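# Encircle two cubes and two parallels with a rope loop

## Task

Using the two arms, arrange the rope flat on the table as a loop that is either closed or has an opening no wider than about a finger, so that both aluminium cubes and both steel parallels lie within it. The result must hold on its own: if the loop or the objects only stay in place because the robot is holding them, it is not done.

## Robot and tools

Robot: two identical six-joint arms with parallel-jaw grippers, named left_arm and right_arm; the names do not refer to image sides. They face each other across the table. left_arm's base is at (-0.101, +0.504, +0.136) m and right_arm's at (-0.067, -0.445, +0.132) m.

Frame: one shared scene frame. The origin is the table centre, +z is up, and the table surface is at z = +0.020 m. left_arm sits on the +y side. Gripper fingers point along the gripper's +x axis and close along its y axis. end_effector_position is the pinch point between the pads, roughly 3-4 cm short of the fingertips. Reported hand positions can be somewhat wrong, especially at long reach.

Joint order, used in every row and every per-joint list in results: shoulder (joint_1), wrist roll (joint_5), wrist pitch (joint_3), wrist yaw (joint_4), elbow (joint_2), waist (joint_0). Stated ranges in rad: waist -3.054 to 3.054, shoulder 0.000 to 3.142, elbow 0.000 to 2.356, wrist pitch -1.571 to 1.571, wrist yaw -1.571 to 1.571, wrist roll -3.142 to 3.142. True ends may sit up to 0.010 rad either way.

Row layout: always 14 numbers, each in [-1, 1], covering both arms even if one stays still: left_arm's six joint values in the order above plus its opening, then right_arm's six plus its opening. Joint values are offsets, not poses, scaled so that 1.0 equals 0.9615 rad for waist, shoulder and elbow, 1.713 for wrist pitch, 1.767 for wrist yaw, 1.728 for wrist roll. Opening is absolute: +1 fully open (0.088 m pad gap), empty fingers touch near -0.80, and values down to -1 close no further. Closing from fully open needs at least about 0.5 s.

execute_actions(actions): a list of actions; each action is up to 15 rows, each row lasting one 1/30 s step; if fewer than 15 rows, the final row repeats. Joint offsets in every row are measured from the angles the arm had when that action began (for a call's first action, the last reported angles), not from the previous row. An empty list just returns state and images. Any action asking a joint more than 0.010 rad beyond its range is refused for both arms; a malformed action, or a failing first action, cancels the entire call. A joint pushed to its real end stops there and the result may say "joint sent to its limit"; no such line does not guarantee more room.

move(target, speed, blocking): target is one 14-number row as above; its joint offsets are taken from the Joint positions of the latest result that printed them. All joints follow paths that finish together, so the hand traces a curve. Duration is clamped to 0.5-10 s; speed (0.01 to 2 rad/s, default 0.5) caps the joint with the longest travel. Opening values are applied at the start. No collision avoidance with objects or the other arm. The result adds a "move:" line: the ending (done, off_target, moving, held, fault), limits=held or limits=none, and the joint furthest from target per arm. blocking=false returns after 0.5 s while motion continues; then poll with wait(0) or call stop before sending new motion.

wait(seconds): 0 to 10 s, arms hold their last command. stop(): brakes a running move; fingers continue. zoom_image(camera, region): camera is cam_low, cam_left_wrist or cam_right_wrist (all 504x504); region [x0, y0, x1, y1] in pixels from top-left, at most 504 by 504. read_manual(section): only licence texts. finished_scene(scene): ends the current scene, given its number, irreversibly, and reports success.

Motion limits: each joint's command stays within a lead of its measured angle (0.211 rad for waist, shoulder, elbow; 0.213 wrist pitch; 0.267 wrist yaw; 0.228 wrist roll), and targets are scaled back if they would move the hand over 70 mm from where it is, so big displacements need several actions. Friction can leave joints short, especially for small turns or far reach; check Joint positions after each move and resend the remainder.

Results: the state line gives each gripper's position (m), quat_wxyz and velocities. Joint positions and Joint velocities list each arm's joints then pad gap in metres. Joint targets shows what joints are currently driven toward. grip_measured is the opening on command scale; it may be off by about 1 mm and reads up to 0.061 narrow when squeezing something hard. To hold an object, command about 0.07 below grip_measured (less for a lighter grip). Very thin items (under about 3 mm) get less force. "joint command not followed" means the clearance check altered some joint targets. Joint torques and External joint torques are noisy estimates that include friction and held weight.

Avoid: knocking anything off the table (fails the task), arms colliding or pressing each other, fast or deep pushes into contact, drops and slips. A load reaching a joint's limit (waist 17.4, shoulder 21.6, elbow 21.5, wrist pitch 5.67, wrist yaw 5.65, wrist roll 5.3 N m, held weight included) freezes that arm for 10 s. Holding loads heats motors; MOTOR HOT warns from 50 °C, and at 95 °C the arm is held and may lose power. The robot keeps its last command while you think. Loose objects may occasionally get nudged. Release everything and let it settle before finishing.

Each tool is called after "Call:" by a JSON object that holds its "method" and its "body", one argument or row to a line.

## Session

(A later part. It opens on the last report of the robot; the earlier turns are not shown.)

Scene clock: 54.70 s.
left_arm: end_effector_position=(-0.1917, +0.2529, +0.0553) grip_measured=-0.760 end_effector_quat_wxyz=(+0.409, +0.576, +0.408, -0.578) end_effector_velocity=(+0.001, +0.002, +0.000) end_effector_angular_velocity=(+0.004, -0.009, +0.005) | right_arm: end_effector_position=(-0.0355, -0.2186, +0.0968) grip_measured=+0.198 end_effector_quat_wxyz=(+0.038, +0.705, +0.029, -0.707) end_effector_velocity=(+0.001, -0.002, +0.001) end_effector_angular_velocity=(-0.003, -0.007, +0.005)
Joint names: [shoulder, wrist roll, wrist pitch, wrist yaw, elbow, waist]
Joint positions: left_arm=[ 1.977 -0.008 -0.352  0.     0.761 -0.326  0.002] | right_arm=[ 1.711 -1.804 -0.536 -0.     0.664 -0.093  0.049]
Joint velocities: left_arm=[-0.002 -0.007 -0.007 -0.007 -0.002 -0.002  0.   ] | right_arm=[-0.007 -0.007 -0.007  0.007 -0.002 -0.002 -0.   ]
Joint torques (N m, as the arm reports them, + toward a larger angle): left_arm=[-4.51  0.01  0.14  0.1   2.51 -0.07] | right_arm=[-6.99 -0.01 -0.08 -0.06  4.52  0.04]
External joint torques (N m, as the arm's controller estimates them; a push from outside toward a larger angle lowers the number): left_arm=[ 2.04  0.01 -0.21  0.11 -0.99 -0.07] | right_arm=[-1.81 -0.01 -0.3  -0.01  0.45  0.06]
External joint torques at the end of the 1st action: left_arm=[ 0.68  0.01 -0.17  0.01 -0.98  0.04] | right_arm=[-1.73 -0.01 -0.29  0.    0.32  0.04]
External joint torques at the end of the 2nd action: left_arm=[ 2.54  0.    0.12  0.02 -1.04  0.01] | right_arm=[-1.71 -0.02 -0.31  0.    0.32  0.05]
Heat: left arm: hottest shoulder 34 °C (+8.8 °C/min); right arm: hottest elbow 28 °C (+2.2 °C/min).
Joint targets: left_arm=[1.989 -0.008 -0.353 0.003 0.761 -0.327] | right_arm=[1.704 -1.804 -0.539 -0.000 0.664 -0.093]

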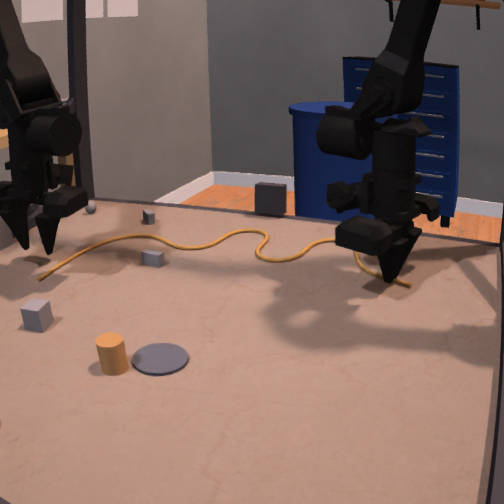

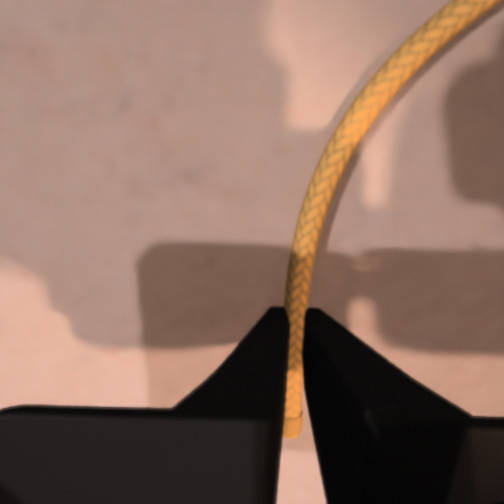

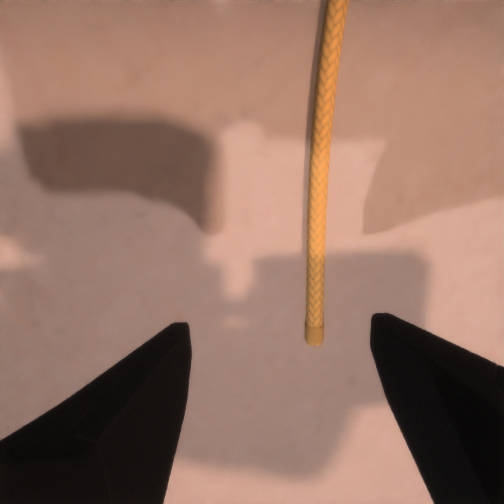

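Call:
{"method": "execute_actions", "body": {
  "actions": [
    [[-0.08,0,-0.04,0,0,0,-1,0,0,0,0,0,0,0.3]]
  ]
}}

Call:
{"method": "move", "body": {
  "target": [0.29,0.815,-0.14,0,0.545,0.39,-1,0.285,0,-0.123,0,0.52,0.912,0.3],
  "speed": 0.8
}}

Scene clock: 61.37 s.
left_arm: end_effector_position=(-0.1908, +0.2552, +0.0718) grip_measured=-0.760 end_effector_quat_wxyz=(+0.410, +0.576, +0.408, -0.578) end_effector_velocity=(+0.001, +0.005, +0.001) end_effector_angular_velocity=(+0.014, -0.013, -0.015) | right_arm: end_effector_position=(-0.0356, -0.2187, +0.0968) grip_measured=+0.296 end_effector_quat_wxyz=(+0.038, +0.705, +0.029, -0.707) end_effector_velocity=(-0.000, +0.001, +0.000) end_effector_angular_velocity=(+0.008, +0.007, +0.019)
Joint names: [shoulder, wrist roll, wrist pitch, wrist yaw, elbow, waist]
Joint positions: left_arm=[ 1.909 -0.008 -0.418  0.     0.761 -0.326  0.002] | right_arm=[ 1.711 -1.804 -0.537 -0.     0.664 -0.093  0.054]
Joint velocities: left_arm=[-0.007  0.007 -0.022 -0.007 -0.002 -0.007 -0.   ] | right_arm=[-0.002 -0.022  0.007 -0.007 -0.002 -0.002  0.   ]
Joint torques (N m, as the arm reports them, + toward a larger angle): left_arm=[-6.73  0.01  0.04 -0.01  2.75  0.03] | right_arm=[-6.11 -0.01  0.13 -0.06  4.51  0.07]
External joint torques (N m, as the arm's controller estimates them; a push from outside toward a larger angle lowers the number): left_arm=[-0.39  0.   -0.31 -0.01 -1.03  0.06] | right_arm=[-0.89 -0.01 -0.11  0.    0.36  0.07]
Heat: left arm: hottest shoulder 33 °C (+6.1 °C/min); right arm: hottest elbow 28 °C (+2.0 °C/min).
Joint targets: left_arm=[1.900 -0.008 -0.421 0.000 0.761 -0.326] | right_arm=[1.711 -1.804 -0.536 -0.000 0.664 -0.093]

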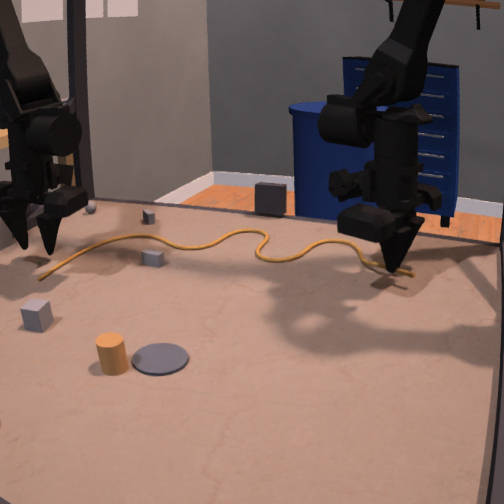

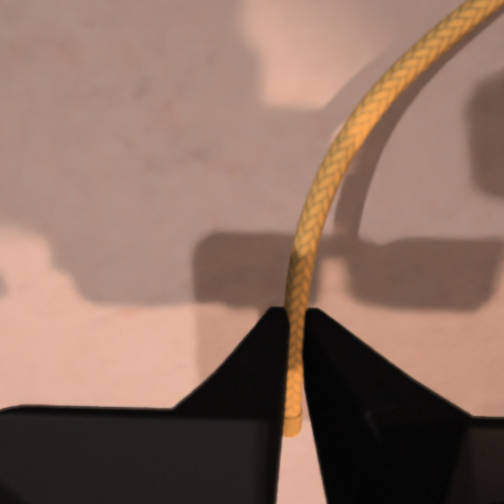

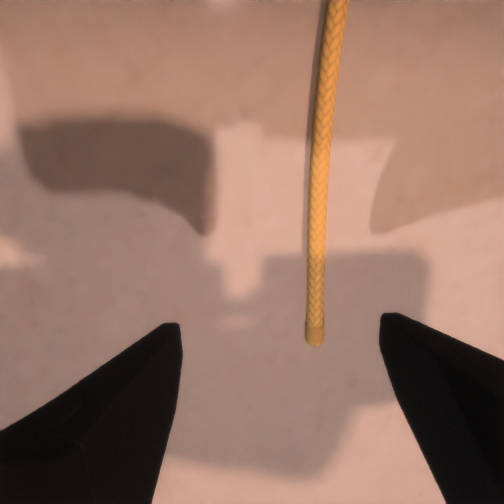

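Scene clock: 63.83 s.
left_arm: end_effector_position=(-0.0913, +0.1307, +0.0849) grip_measured=-0.760 end_effector_quat_wxyz=(+0.078, +0.703, +0.067, -0.704) end_effector_velocity=(+0.002, -0.003, +0.001) end_effector_angular_velocity=(-0.012, -0.007, +0.025) | right_arm: end_effector_position=(-0.2926, -0.1956, +0.1231) grip_measured=+0.298 end_effector_quat_wxyz=(+0.326, +0.625, +0.332, -0.627) end_effector_velocity=(-0.003, -0.001, +0.000) end_effector_angular_velocity=(-0.009, +0.021, -0.010)
Joint names: [shoulder, wrist roll, wrist pitch, wrist yaw, elbow, waist]
Joint positions: left_arm=[ 2.174  1.393 -0.657  0.     1.276  0.047  0.002] | right_arm=[ 1.971 -1.804 -0.745 -0.     1.154  0.781  0.054]
Joint velocities: left_arm=[-0.002 -0.022  0.007 -0.007  0.002  0.002 -0.   ] | right_arm=[-0.002  0.007  0.007 -0.022 -0.002 -0.002 -0.   ]
Joint torques (N m, as the arm reports them, + toward a larger angle): left_arm=[-6.68  0.26  0.03  0.07  4.44  0.29] | right_arm=[-7.84 -0.02 -0.06 -0.06  6.82  0.26]
External joint torques (N m, as the arm's controller estimates them; a push from outside toward a larger angle lowers the number): left_arm=[ 2.47  0.26 -0.33  0.01 -0.36  0.23] | right_arm=[ 0.12 -0.02 -0.33  0.    1.89  0.28]
Heat: left arm: hottest shoulder 33 °C (+6.0 °C/min); right arm: hottest elbow 28 °C (+2.0 °C/min).
Joint targets: left_arm=[2.188 1.401 -0.658 0.000 1.285 0.049] | right_arm=[1.985 -1.804 -0.748 -0.000 1.163 0.784]
move: off_target (left_arm, right_arm); limits=none; left_arm: farthest joint: the shoulder, 0.014 radians from its target (0.278 radians at the start); right_arm: farthest joint: the shoulder, 0.014 radians from its target (0.274 radians at the start)

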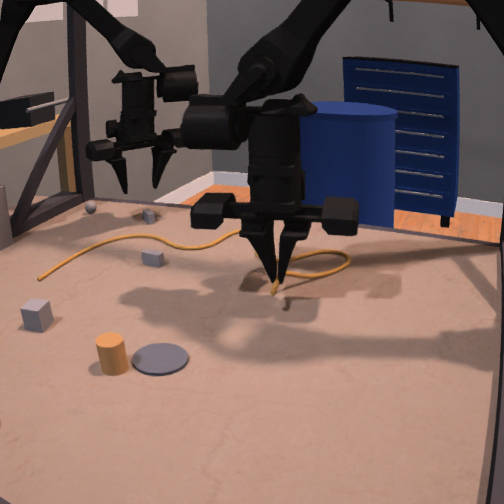

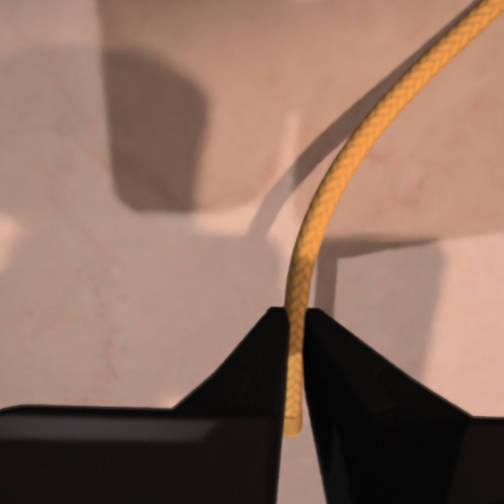

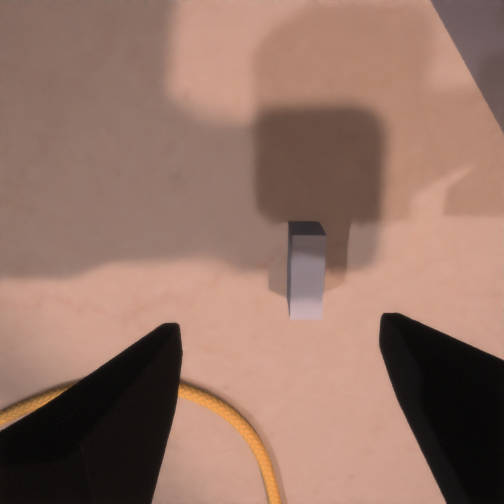

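Call:
{"method": "move", "body": {
  "target": [0.452,0.64,-0.195,0,0.776,0.17,-1,0.213,0,0.099,0,0.024,-0.012,0.3],
  "speed": 0.7
}}

Scene clock: 68.67 s.
left_arm: end_effector_position=(-0.0104, +0.0285, +0.0762) grip_measured=-0.760 end_effector_quat_wxyz=(-0.252, +0.661, -0.254, -0.660) end_effector_velocity=(-0.000, +0.001, -0.001) end_effector_angular_velocity=(+0.009, -0.006, +0.005) | right_arm: end_effector_position=(-0.3006, -0.1823, +0.0650) grip_measured=+0.298 end_effector_quat_wxyz=(+0.326, +0.627, +0.327, -0.627) end_effector_velocity=(+0.002, -0.006, +0.000) end_effector_angular_velocity=(-0.031, +0.002, -0.010)
Joint names: [shoulder, wrist roll, wrist pitch, wrist yaw, elbow, waist]
Joint positions: left_arm=[ 2.59   2.491 -0.989  0.     2.012  0.209  0.002] | right_arm=[ 2.16  -1.804 -0.579 -0.     1.169  0.772  0.054]
Joint velocities: left_arm=[ 0.002 -0.007 -0.007 -0.007  0.002 -0.002 -0.   ] | right_arm=[-0.002  0.007 -0.022 -0.022 -0.002 -0.002 -0.   ]
Joint torques (N m, as the arm reports them, + toward a larger angle): left_arm=[-9.08  0.26 -0.06  0.05  5.25  0.15] | right_arm=[-8.26 -0.02  0.35 -0.06  5.92 -0.22]
External joint torques (N m, as the arm's controller estimates them; a push from outside toward a larger angle lowers the number): left_arm=[ 2.91  0.26 -0.29  0.01 -0.19  0.16] | right_arm=[ 0.53 -0.02  0.09  0.01  1.52 -0.24]
Heat: left arm: hottest shoulder 34 °C (+6.0 °C/min); right arm: hottest elbow 28 °C (+1.0 °C/min).
Joint targets: left_arm=[2.608 2.499 -0.991 0.000 2.022 0.210] | right_arm=[2.176 -1.804 -0.575 -0.000 1.177 0.769]
move: off_target (left_arm, right_arm); limits=none; left_arm: farthest joint: the shoulder, 0.018 radians from its target (0.435 radians at the start); right_arm: farthest joint: the shoulder, 0.016 radians from its target (0.204 radians at the start)

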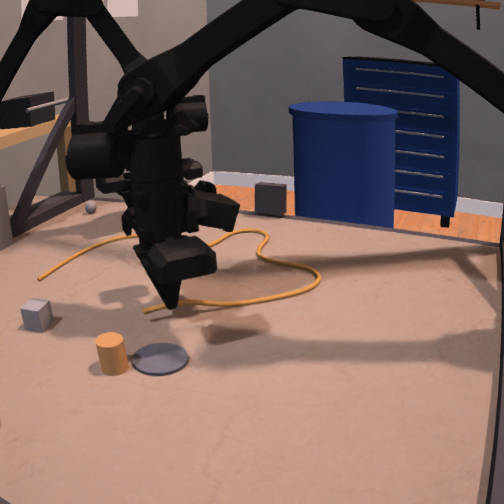

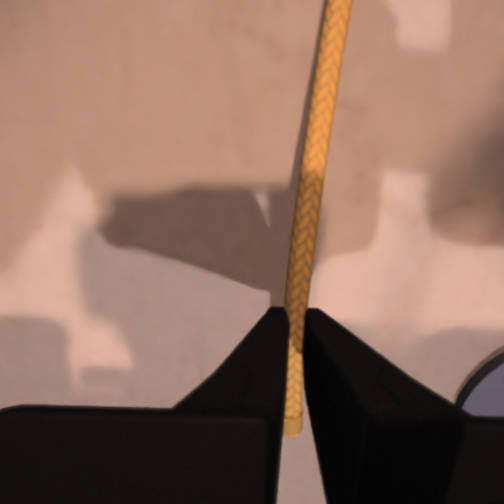

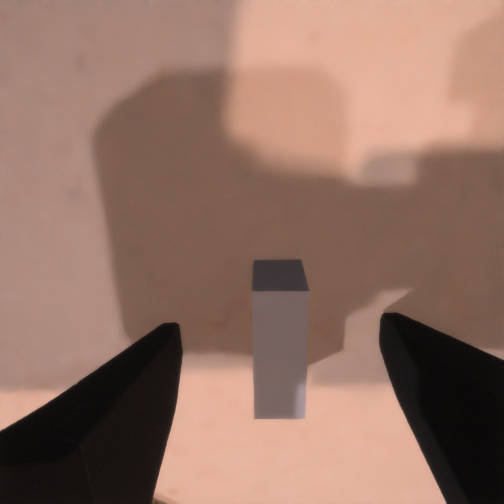

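Call:
{"method": "execute_actions", "body": {
  "actions": [
    [[0.045,0,0.016,0,0,0,-1,0,0,0,0,0,0,-0.75]],
    [[0,0,0,0,0,0,0.2,-0.08,0,-0.04,0,0,0,-0.75]],
    [[-0.1,0,0,0,0,0,0.2,-0.08,0,-0.04,0,0,0,-0.75]]
  ]
}}

Call:
{"method": "move", "body": {
  "target": [-1,-1,0,0,-0.9,0,0.2,-0.06,0.3,0.02,0,-0.1,-0.49,-0.75],
  "speed": 1.0
}}

Scene clock: 72.83 s.
left_arm: end_effector_position=(-0.0074, +0.0132, +0.1077) grip_measured=+0.196 end_effector_quat_wxyz=(-0.224, +0.677, -0.281, -0.642) end_effector_velocity=(-0.003, +0.001, +0.003) end_effector_angular_velocity=(+0.001, +0.007, -0.010) | right_arm: end_effector_position=(-0.2953, -0.1883, +0.1103) grip_measured=-0.574 end_effector_quat_wxyz=(+0.323, +0.626, +0.330, -0.628) end_effector_velocity=(-0.002, -0.002, +0.001) end_effector_angular_velocity=(-0.016, +0.015, +0.020)
Joint names: [shoulder, wrist roll, wrist pitch, wrist yaw, elbow, waist]
Joint positions: left_arm=[ 2.524  2.492 -0.963  0.     2.012  0.209  0.049] | right_arm=[ 2.022 -1.804 -0.709 -0.     1.169  0.772  0.011]
Joint velocities: left_arm=[-0.007  0.007 -0.007  0.007 -0.002 -0.002  0.   ] | right_arm=[-0.002 -0.022 -0.007 -0.022  0.002 -0.002 -0.   ]
Joint torques (N m, as the arm reports them, + toward a larger angle): left_arm=[-11.59   0.     0.16   0.05   4.43   0.03] | right_arm=[-10.52  -0.02  -0.06  -0.06   5.47   0.06]
External joint torques (N m, as the arm's controller estimates them; a push from outside toward a larger angle lowers the number): left_arm=[ 0.53  0.01 -0.25  0.   -1.36  0.14] | right_arm=[-2.24 -0.02 -0.32  0.    0.62  0.05]
External joint torques at the end of the 1st action: left_arm=[ 2.7   0.   -0.11  0.01 -1.34  0.02] | right_arm=[-1.5  -0.01 -0.13  0.    0.59  0.06]
External joint torques at the end of the 2nd action: left_arm=[ 0.78  0.01 -0.19  0.01 -1.23  0.03] | right_arm=[-2.45 -0.01 -0.31 -0.01  0.42  0.09]
Heat: left arm: hottest shoulder 35 °C (+7.1 °C/min); right arm: hottest elbow 28 °C (+1.0 °C/min).
Joint targets: left_arm=[2.522 2.492 -0.963 0.000 2.012 0.209] | right_arm=[2.014 -1.804 -0.713 -0.000 1.169 0.772]

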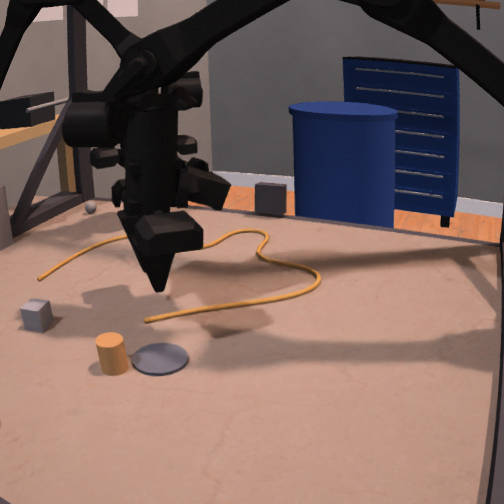

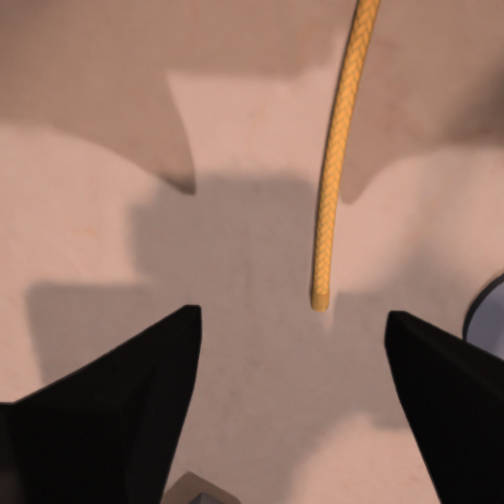

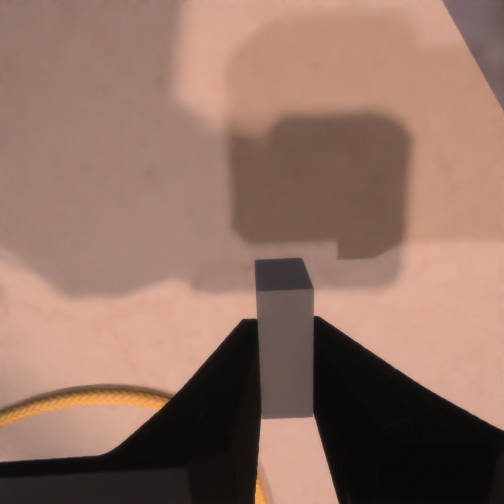

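Scene clock: 75.33 s.
left_arm: end_effector_position=(-0.0428, +0.1977, +0.2469) grip_measured=+0.197 end_effector_quat_wxyz=(+0.400, +0.598, +0.268, -0.640) end_effector_velocity=(-0.001, +0.005, +0.000) end_effector_angular_velocity=(+0.018, -0.002, +0.006) | right_arm: end_effector_position=(-0.1502, -0.1307, +0.1077) grip_measured=-0.574 end_effector_quat_wxyz=(+0.009, -0.707, +0.007, +0.708) end_effector_velocity=(+0.003, -0.002, -0.001) end_effector_angular_velocity=(-0.010, -0.010, -0.010)
Joint names: [shoulder, wrist roll, wrist pitch, wrist yaw, elbow, waist]
Joint positions: left_arm=[ 1.571  0.771 -0.963  0.     1.16   0.209  0.049] | right_arm=[ 1.974 -1.288 -0.677 -0.     1.084  0.304  0.011]
Joint velocities: left_arm=[-0.007 -0.007 -0.022 -0.007 -0.002 -0.002 -0.   ] | right_arm=[ 0.002  0.007 -0.007  0.007 -0.002 -0.002  0.   ]
Joint torques (N m, as the arm reports them, + toward a larger angle): left_arm=[-6.52 -0.28  0.44  0.05  3.36  0.03] | right_arm=[-10.46   0.08   0.32  -0.06   3.75  -0.22]
External joint torques (N m, as the arm's controller estimates them; a push from outside toward a larger angle lowers the number): left_arm=[-0.33 -0.27 -0.23  0.   -2.79  0.05] | right_arm=[-2.67  0.08  0.04 -0.01 -0.96 -0.21]
Heat: left arm: hottest shoulder 35 °C (+7.0 °C/min); right arm: hottest elbow 28 °C (+0.0 °C/min).
Joint targets: left_arm=[1.563 0.764 -0.963 0.000 1.147 0.209] | right_arm=[1.964 -1.285 -0.675 -0.000 1.073 0.301]
move: off_target (left_arm, right_arm); limits=none; left_arm: farthest joint: the elbow, 0.014 radians from its target (0.866 radians at the start); right_arm: farthest joint: the elbow, 0.011 radians from its target (0.097 radians at the start)

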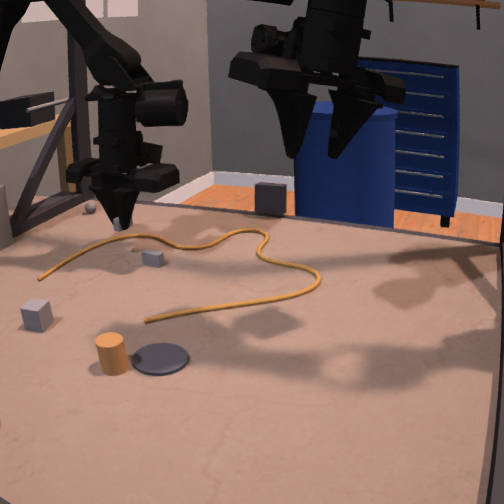

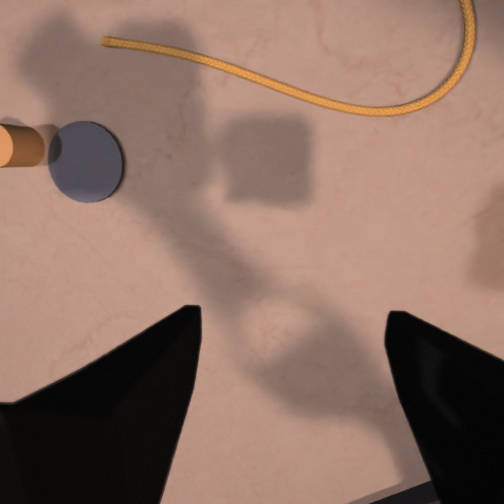

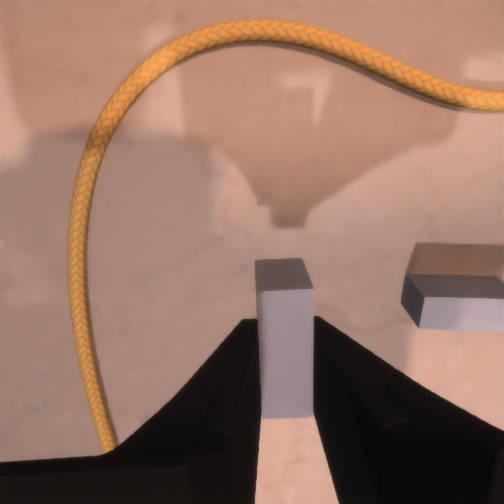

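Call:
{"method": "move", "body": {
  "target": [-0.35,-0.25,0,0,-0.2,0,0.2,0.152,0,0.079,0,0,0.07,-0.75],
  "speed": 0.4
}}

Scene clock: 78.50 s.
left_arm: end_effector_position=(-0.0523, +0.2469, +0.2796) grip_measured=+0.197 end_effector_quat_wxyz=(+0.559, +0.469, +0.346, -0.590) end_effector_velocity=(+0.002, +0.003, -0.001) end_effector_angular_velocity=(+0.011, -0.016, +0.012) | right_arm: end_effector_position=(-0.1731, -0.1281, +0.0663) grip_measured=-0.574 end_effector_quat_wxyz=(+0.014, +0.707, +0.015, -0.707) end_effector_velocity=(+0.002, -0.006, -0.001) end_effector_angular_velocity=(-0.028, -0.002, +0.020)
Joint names: [shoulder, wrist roll, wrist pitch, wrist yaw, elbow, waist]
Joint positions: left_arm=[ 1.241  0.347 -0.963  0.     0.982  0.209  0.049] | right_arm=[ 2.108 -1.288 -0.545 -0.     1.084  0.368  0.011]
Joint velocities: left_arm=[-0.002 -0.007 -0.007 -0.022 -0.002 -0.002 -0.   ] | right_arm=[ 0.002 -0.022 -0.022 -0.007 -0.002 -0.002 -0.   ]
Joint torques (N m, as the arm reports them, + toward a larger angle): left_arm=[-4.08 -0.25  0.68  0.02  3.64  0.02] | right_arm=[-8.29 -0.01  0.3  -0.06  4.65  0.32]
External joint torques (N m, as the arm's controller estimates them; a push from outside toward a larger angle lowers the number): left_arm=[-0.12 -0.25 -0.27  0.01 -2.83  0.03] | right_arm=[-0.09 -0.01  0.03  0.    0.46  0.32]
Heat: left arm: hottest shoulder 35 °C (+6.1 °C/min); right arm: hottest shoulder 28 °C (+0.0 °C/min).
Joint targets: left_arm=[1.235 0.339 -0.963 0.000 0.968 0.209] | right_arm=[2.120 -1.288 -0.542 -0.000 1.084 0.371]
move: off_target (left_arm, right_arm); limits=none; left_arm: farthest joint: the elbow, 0.014 radians from its target (0.193 radians at the start); right_arm: farthest joint: the shoulder, 0.012 radians from its target (0.146 radians at the start)

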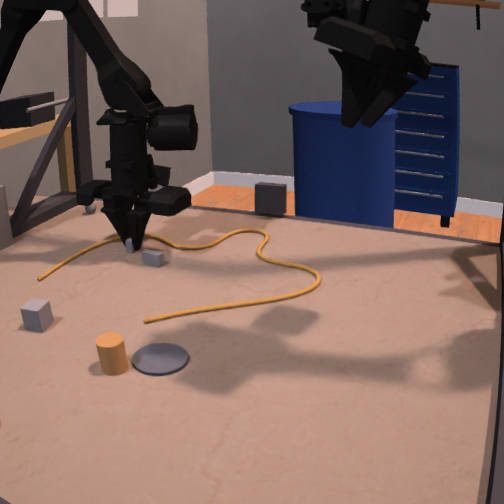

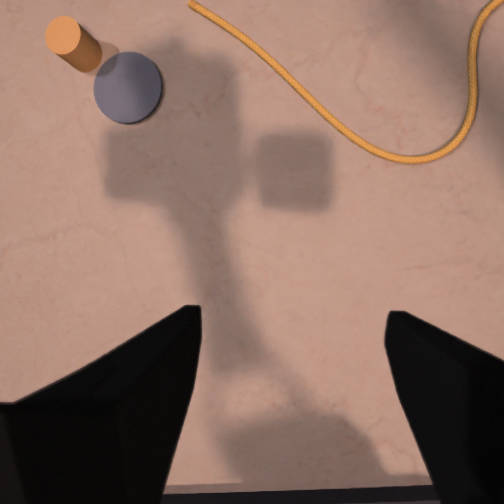

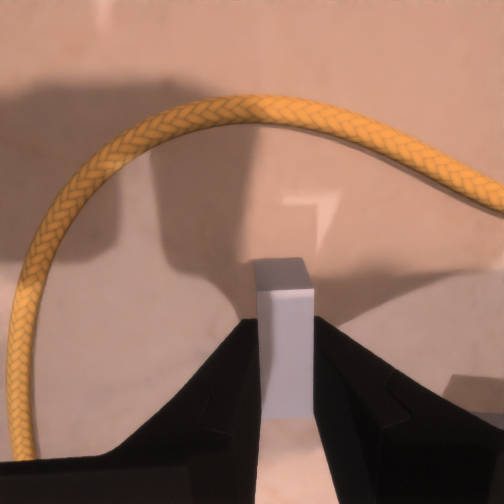

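Call:
{"method": "execute_actions", "body": {
  "actions": [
    [[0,0,0,0,0,0,0.2,0,0,0,0,0,0,-0.2]],
    [[0,0,0,0,0,0,0.2,-0.04,0,-0.02,0,0,0,-0.2],[0,0,0,0,0,0,0.2,-0.04,0,-0.02,0,0,0,-0.2],[0,0,0,0,0,0,0.2,-0.08,0,-0.04,0,0,0,-0.2],[0,0,0,0,0,0,0.2,-0.08,0,-0.04,0,0,0,-0.2],[0,0,0,0,0,0,0.2,-0.12,0,-0.06,0,0,0,-0.2]]
  ]
}}

Call:
{"method": "move", "body": {
  "target": [0,0,0,0,0,0,0.2,0.145,0.4,-0.135,0,0.372,-0.785,0.6],
  "speed": 0.7
}}

Scene clock: 83.53 s.
left_arm: end_effector_position=(-0.0523, +0.2469, +0.2796) grip_measured=+0.197 end_effector_quat_wxyz=(+0.559, +0.469, +0.346, -0.590) end_effector_velocity=(-0.002, +0.003, -0.002) end_effector_angular_velocity=(+0.010, +0.012, +0.002) | right_arm: end_effector_position=(-0.1716, -0.1329, +0.0999) grip_measured=-0.203 end_effector_quat_wxyz=(+0.010, +0.706, +0.018, -0.708) end_effector_velocity=(+0.001, -0.005, +0.000) end_effector_angular_velocity=(-0.023, -0.000, +0.020)
Joint names: [shoulder, wrist roll, wrist pitch, wrist yaw, elbow, waist]
Joint positions: left_arm=[ 1.241  0.347 -0.963  0.     0.982  0.209  0.049] | right_arm=[ 1.999 -1.288 -0.643 -0.     1.084  0.369  0.029]
Joint velocities: left_arm=[-0.002 -0.007 -0.007  0.007 -0.007 -0.002  0.   ] | right_arm=[-0.002 -0.022 -0.022 -0.007 -0.002 -0.002 -0.   ]
Joint torques (N m, as the arm reports them, + toward a larger angle): left_arm=[-3.32  0.    0.69  0.02  5.07  0.04] | right_arm=[-10.13  -0.01   0.04  -0.06   5.14   0.08]
External joint torques (N m, as the arm's controller estimates them; a push from outside toward a larger angle lowers the number): left_arm=[ 0.64  0.01 -0.25  0.   -1.38  0.05] | right_arm=[-2.12 -0.01 -0.3  -0.01  0.34  0.13]
External joint torques at the end of the 1st action: left_arm=[ 0.65  0.01 -0.23  0.   -1.34  0.05] | right_arm=[-1.38 -0.02 -0.15  0.    0.38  0.05]
Heat: left arm: hottest shoulder 34 °C (+5.1 °C/min); right arm: hottest shoulder 28 °C (+0.0 °C/min).
Joint targets: left_arm=[1.241 0.347 -0.963 0.000 0.982 0.209] | right_arm=[1.992 -1.288 -0.648 -0.000 1.084 0.369]

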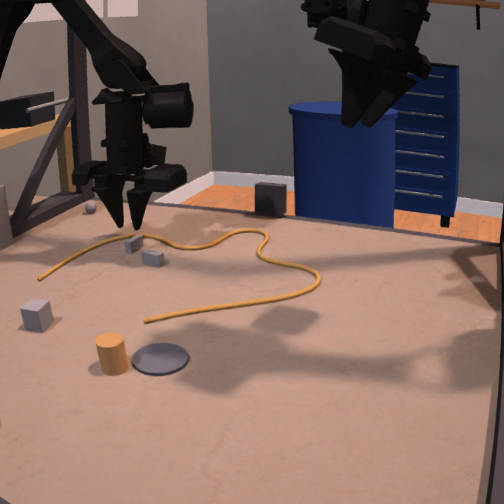

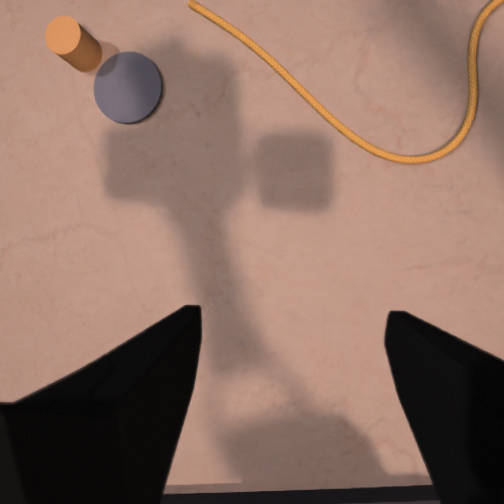

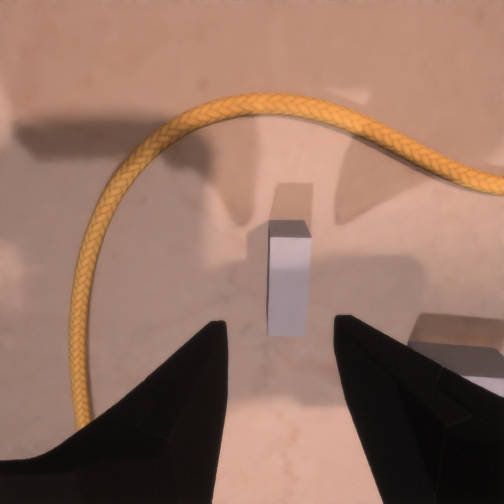

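Scene clock: 85.30 s.
left_arm: end_effector_position=(-0.0523, +0.2469, +0.2796) grip_measured=+0.197 end_effector_quat_wxyz=(+0.559, +0.469, +0.346, -0.590) end_effector_velocity=(+0.000, +0.001, +0.001) end_effector_angular_velocity=(+0.004, -0.009, -0.007) | right_arm: end_effector_position=(+0.0943, -0.0931, +0.1320) grip_measured=+0.597 end_effector_quat_wxyz=(+0.458, -0.540, +0.454, +0.541) end_effector_velocity=(+0.001, -0.003, -0.001) end_effector_angular_velocity=(-0.014, -0.002, +0.019)
Joint names: [shoulder, wrist roll, wrist pitch, wrist yaw, elbow, waist]
Joint positions: left_arm=[ 1.241  0.347 -0.963  0.     0.982  0.209  0.049] | right_arm=[ 2.124 -0.599 -0.872 -0.     1.432 -0.385  0.068]
Joint velocities: left_arm=[-0.002  0.007 -0.007 -0.007  0.002 -0.002  0.   ] | right_arm=[ 0.002 -0.022 -0.007  0.007 -0.002 -0.002 -0.   ]
Joint torques (N m, as the arm reports them, + toward a larger angle): left_arm=[-3.32  0.    0.68  0.02  5.06  0.03] | right_arm=[-9.38  0.08  0.   -0.05  7.41 -0.09]
External joint torques (N m, as the arm's controller estimates them; a push from outside toward a larger angle lowers the number): left_arm=[ 0.66  0.01 -0.25  0.   -1.4   0.04] | right_arm=[ 0.02  0.08 -0.33 -0.01  2.12 -0.07]
Heat: left arm: hottest shoulder 34 °C (+5.0 °C/min); right arm: hottest shoulder 28 °C (+0.0 °C/min).
Joint targets: left_arm=[1.241 0.347 -0.963 0.000 0.982 0.209] | right_arm=[2.139 -0.597 -0.875 -0.000 1.441 -0.386]
move: off_target (right_arm); limits=none; left_arm: farthest joint: the waist, 0.000 radians from its target (0.000 radians at the start); right_arm: farthest joint: the shoulder, 0.015 radians from its target (0.139 radians at the start)

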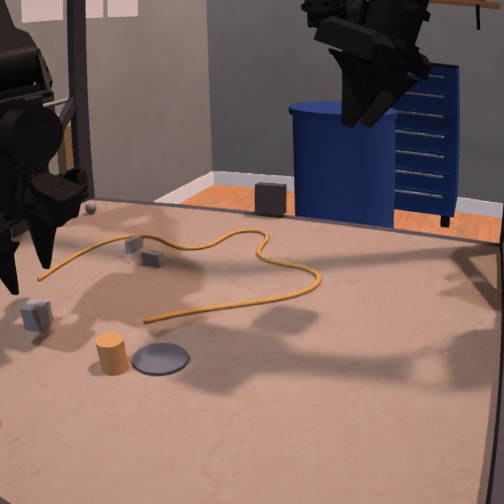

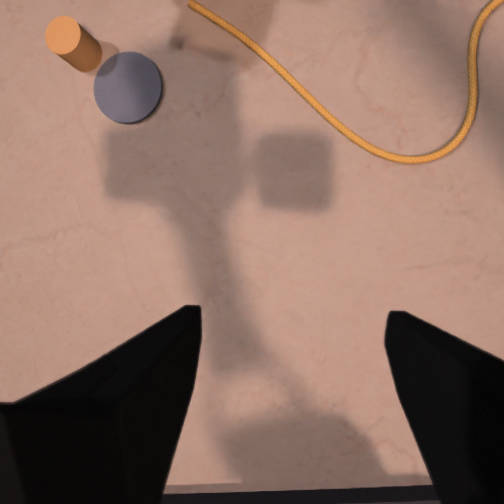

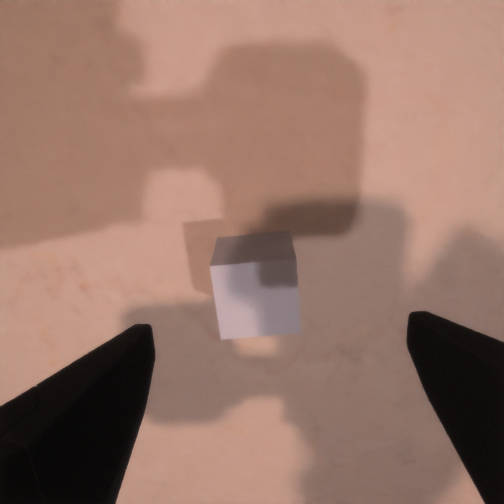

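Call:
{"method": "move", "body": {
  "target": [0,0,0,0,0,0,0.2,0.108,-0.04,0.135,0,-0.163,-0.014,0.6],
  "speed": 0.3
}}

Call:
{"method": "execute_actions", "body": {
  "actions": [
    [[0,0,0,0,0,0,0.2,0,0,0,0,0,0,-0.35]]
  ]
}}

Scene clock: 90.30 s.
left_arm: end_effector_position=(-0.0523, +0.2469, +0.2796) grip_measured=+0.197 end_effector_quat_wxyz=(+0.559, +0.469, +0.346, -0.590) end_effector_velocity=(+0.001, +0.003, +0.000) end_effector_angular_velocity=(+0.003, -0.004, +0.012) | right_arm: end_effector_position=(+0.0920, -0.1075, +0.0685) grip_measured=+0.597 end_effector_quat_wxyz=(+0.440, -0.553, +0.441, +0.553) end_effector_velocity=(-0.000, -0.005, -0.002) end_effector_angular_velocity=(-0.019, +0.001, +0.005)
Joint names: [shoulder, wrist roll, wrist pitch, wrist yaw, elbow, waist]
Joint positions: left_arm=[ 1.241  0.347 -0.963  0.     0.982  0.209  0.049] | right_arm=[ 2.214 -0.666 -0.643 -0.     1.286 -0.395  0.068]
Joint velocities: left_arm=[-0.007 -0.007 -0.007 -0.007 -0.002  0.002 -0.   ] | right_arm=[ 0.002 -0.007 -0.007  0.007 -0.007 -0.002 -0.   ]
Joint torques (N m, as the arm reports them, + toward a larger angle): left_arm=[-3.33  0.    0.69  0.02  5.06  0.02] | right_arm=[-9.34 -0.13  0.28 -0.05  3.58 -0.22]
External joint torques (N m, as the arm's controller estimates them; a push from outside toward a larger angle lowers the number): left_arm=[ 0.63  0.01 -0.25  0.01 -1.39  0.  ] | right_arm=[-0.08 -0.13  0.   -0.01 -0.97 -0.2 ]
Heat: left arm: hottest shoulder 33 °C (+3.0 °C/min); right arm: hottest elbow 29 °C (+1.0 °C/min).
Joint targets: left_arm=[1.241 0.347 -0.963 0.000 0.982 0.209] | right_arm=[2.228 -0.668 -0.641 -0.000 1.275 -0.398]
move: off_target (right_arm); limits=none; left_arm: farthest joint: the waist, 0.000 radians from its target (0.000 radians at the start); right_arm: farthest joint: the shoulder, 0.014 radians from its target (0.104 radians at the start)

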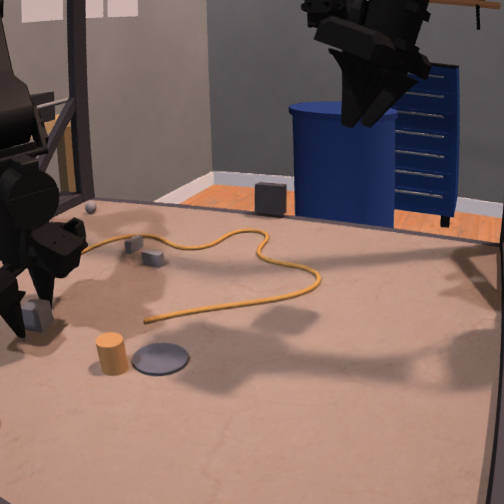

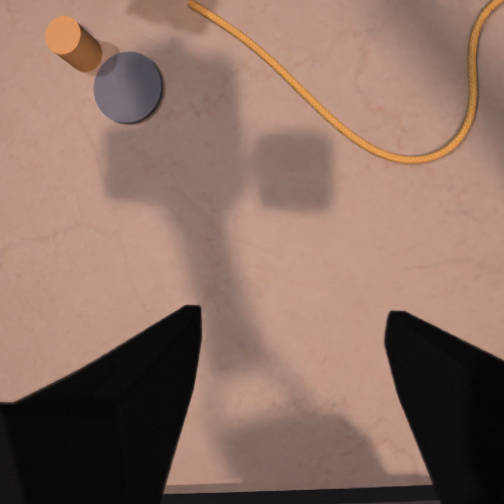

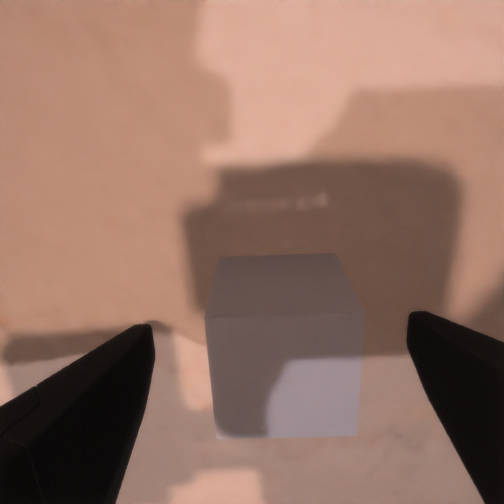

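Scene clock: 90.80 s.
left_arm: end_effector_position=(-0.0523, +0.2469, +0.2796) grip_measured=+0.197 end_effector_quat_wxyz=(+0.559, +0.469, +0.346, -0.590) end_effector_velocity=(+0.004, +0.002, -0.000) end_effector_angular_velocity=(+0.011, -0.016, +0.017) | right_arm: end_effector_position=(+0.0920, -0.1075, +0.0685) grip_measured=-0.216 end_effector_quat_wxyz=(+0.440, -0.553, +0.441, +0.553) end_effector_velocity=(-0.002, +0.001, +0.003) end_effector_angular_velocity=(+0.005, +0.006, +0.024)
Joint names: [shoulder, wrist roll, wrist pitch, wrist yaw, elbow, waist]
Joint positions: left_arm=[ 1.241  0.347 -0.963  0.     0.982  0.209  0.049] | right_arm=[ 2.214 -0.666 -0.643 -0.     1.286 -0.395  0.028]
Joint velocities: left_arm=[ 0.002 -0.007 -0.007 -0.022  0.002  0.002 -0.   ] | right_arm=[-0.007 -0.022 -0.007 -0.007  0.002  0.002 -0.   ]
Joint torques (N m, as the arm reports them, + toward a larger angle): left_arm=[-3.33  0.    0.69  0.02  5.07  0.03] | right_arm=[-10.99  -0.02   0.16  -0.06   5.17   0.08]
External joint torques (N m, as the arm's controller estimates them; a push from outside toward a larger angle lowers the number): left_arm=[ 0.61  0.01 -0.26  0.02 -1.39 -0.02] | right_arm=[-1.5  -0.02 -0.17 -0.02  0.43  0.04]
Heat: left arm: hottest shoulder 33 °C (+2.0 °C/min); right arm: hottest elbow 29 °C (+1.0 °C/min).
Joint targets: left_arm=[1.241 0.347 -0.963 0.000 0.982 0.209] | right_arm=[2.214 -0.666 -0.643 -0.001 1.286 -0.395]

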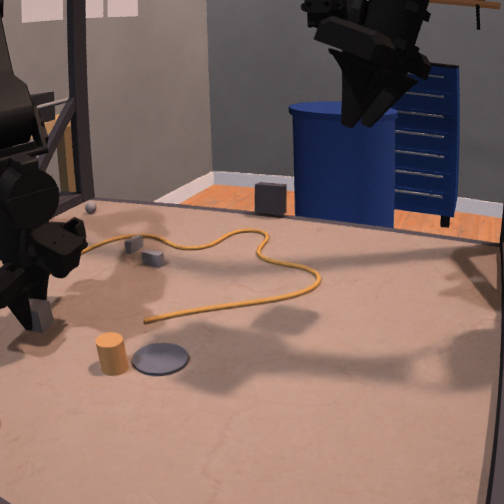

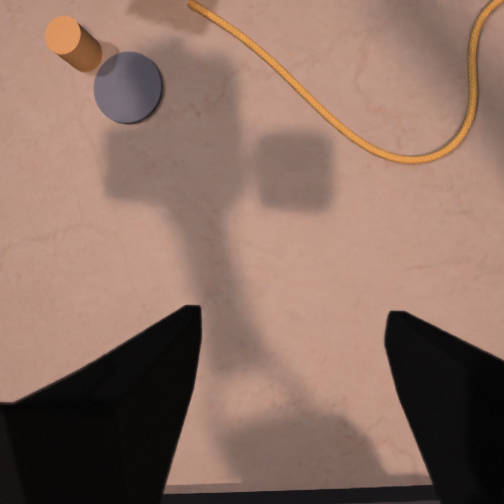

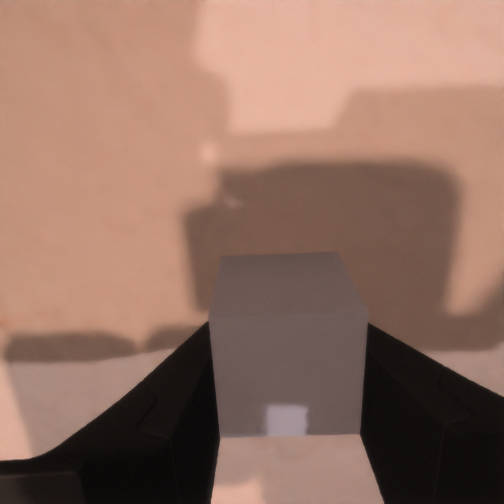

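Call:
{"method": "execute_actions", "body": {
  "actions": [
    [[0,0,0,0,0,0,0.2,-0.04,0,-0.02,0,0,0,-0.35]]
  ]
}}

Call:
{"method": "move", "body": {
  "target": [0,0,0,0,0,0,0.2,0,-0.48,0,0,0,0.525,-0.35],
  "speed": 0.7
}}

Scene clock: 93.83 s.
left_arm: end_effector_position=(-0.0523, +0.2469, +0.2796) grip_measured=+0.197 end_effector_quat_wxyz=(+0.559, +0.469, +0.346, -0.590) end_effector_velocity=(-0.003, +0.002, -0.001) end_effector_angular_velocity=(+0.004, +0.016, +0.011) | right_arm: end_effector_position=(+0.0910, -0.1096, +0.0784) grip_measured=-0.216 end_effector_quat_wxyz=(+0.439, -0.553, +0.442, +0.553) end_effector_velocity=(-0.002, -0.005, +0.000) end_effector_angular_velocity=(-0.017, +0.016, +0.005)
Joint names: [shoulder, wrist roll, wrist pitch, wrist yaw, elbow, waist]
Joint positions: left_arm=[ 1.241  0.347 -0.963  0.     0.982  0.209  0.049] | right_arm=[ 2.186 -0.666 -0.675 -0.     1.286 -0.395  0.028]
Joint velocities: left_arm=[-0.002 -0.022 -0.007  0.007 -0.002 -0.007 -0.   ] | right_arm=[-0.002 -0.007 -0.022 -0.007 -0.002 -0.002  0.   ]
Joint torques (N m, as the arm reports them, + toward a larger angle): left_arm=[-3.34  0.    0.69  0.02  5.08  0.02] | right_arm=[-12.22  -0.01  -0.01  -0.05   5.19   0.05]
External joint torques (N m, as the arm's controller estimates them; a push from outside toward a larger angle lowers the number): left_arm=[ 0.62  0.01 -0.25  0.   -1.38  0.05] | right_arm=[-3.01 -0.01 -0.3   0.    0.51  0.04]
Heat: left arm: hottest shoulder 33 °C (+1.0 °C/min); right arm: hottest shoulder 29 °C (+1.0 °C/min).
Joint targets: left_arm=[1.241 0.347 -0.963 0.000 0.982 0.209] | right_arm=[2.176 -0.666 -0.678 -0.000 1.286 -0.395]

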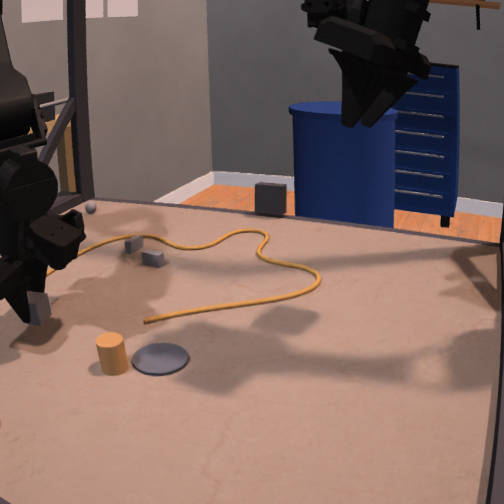

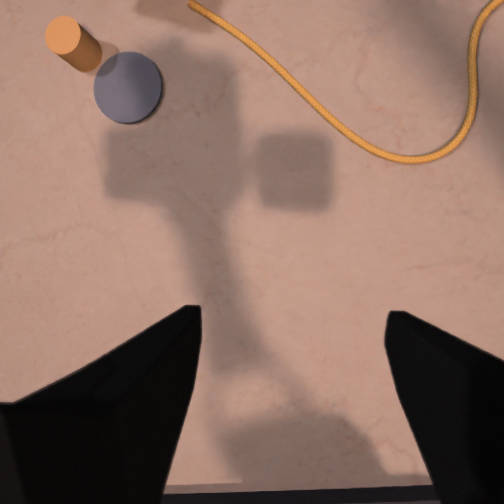

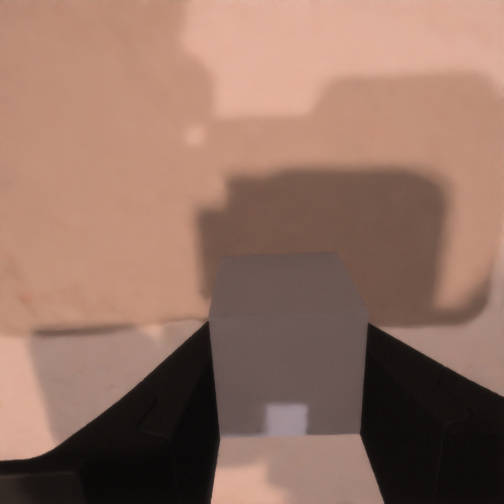

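Scene clock: 95.70 s.
left_arm: end_effector_position=(-0.0523, +0.2469, +0.2796) grip_measured=+0.197 end_effector_quat_wxyz=(+0.559, +0.469, +0.346, -0.590) end_effector_velocity=(-0.002, +0.005, -0.002) end_effector_angular_velocity=(+0.022, -0.000, +0.002) | right_arm: end_effector_position=(-0.0899, -0.0750, +0.0784) grip_measured=-0.216 end_effector_quat_wxyz=(+0.004, -0.707, +0.008, +0.707) end_effector_velocity=(-0.000, +0.003, +0.001) end_effector_angular_velocity=(+0.012, +0.008, +0.034)
Joint names: [shoulder, wrist roll, wrist pitch, wrist yaw, elbow, waist]
Joint positions: left_arm=[ 1.241  0.347 -0.963  0.     0.982  0.209  0.049] | right_arm=[ 2.186 -1.492 -0.675 -0.     1.286  0.107  0.028]
Joint velocities: left_arm=[-0.002 -0.007 -0.022 -0.007 -0.002 -0.007 -0.   ] | right_arm=[-0.002 -0.037  0.007 -0.007  0.002 -0.002 -0.   ]
Joint torques (N m, as the arm reports them, + toward a larger angle): left_arm=[-3.33  0.    0.69  0.01  5.06  0.02] | right_arm=[-10.85  -0.13   0.11  -0.06   5.16   0.27]
External joint torques (N m, as the arm's controller estimates them; a push from outside toward a larger angle lowers the number): left_arm=[ 0.58  0.01 -0.25  0.   -1.34  0.04] | right_arm=[-1.58 -0.13 -0.15  0.    0.45  0.26]
Heat: left arm: hottest shoulder 33 °C (+1.0 °C/min); right arm: hottest shoulder 29 °C (+1.0 °C/min).
Joint targets: left_arm=[1.241 0.347 -0.963 0.000 0.982 0.209] | right_arm=[2.186 -1.495 -0.675 -0.000 1.286 0.110]
move: done; limits=none; left_arm: farthest joint: the waist, 0.000 radians from its target (0.000 radians at the start); right_arm: farthest joint: the waist, 0.003 radians from its target (0.505 radians at the start)

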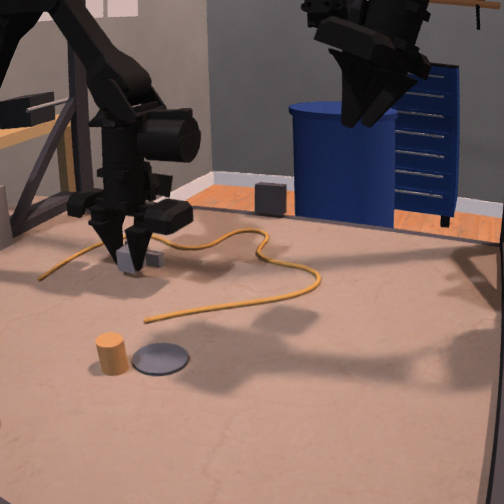

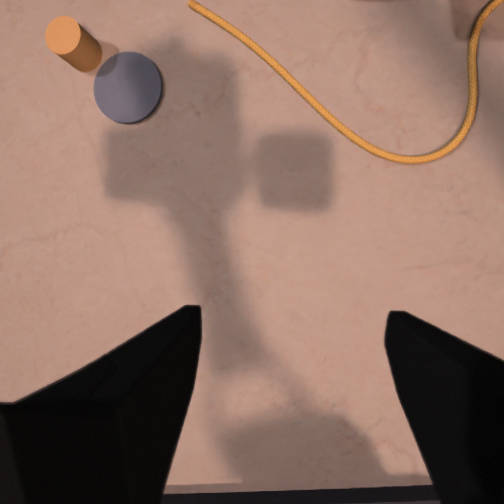

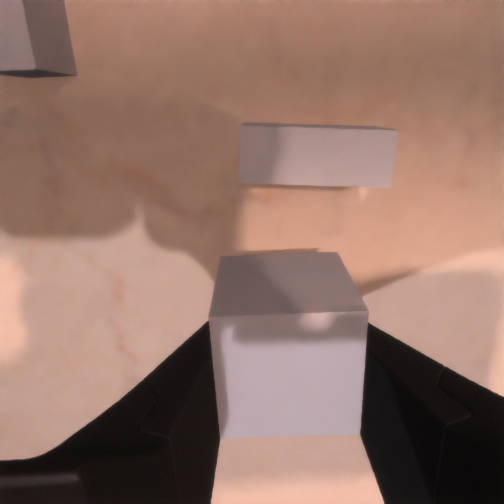

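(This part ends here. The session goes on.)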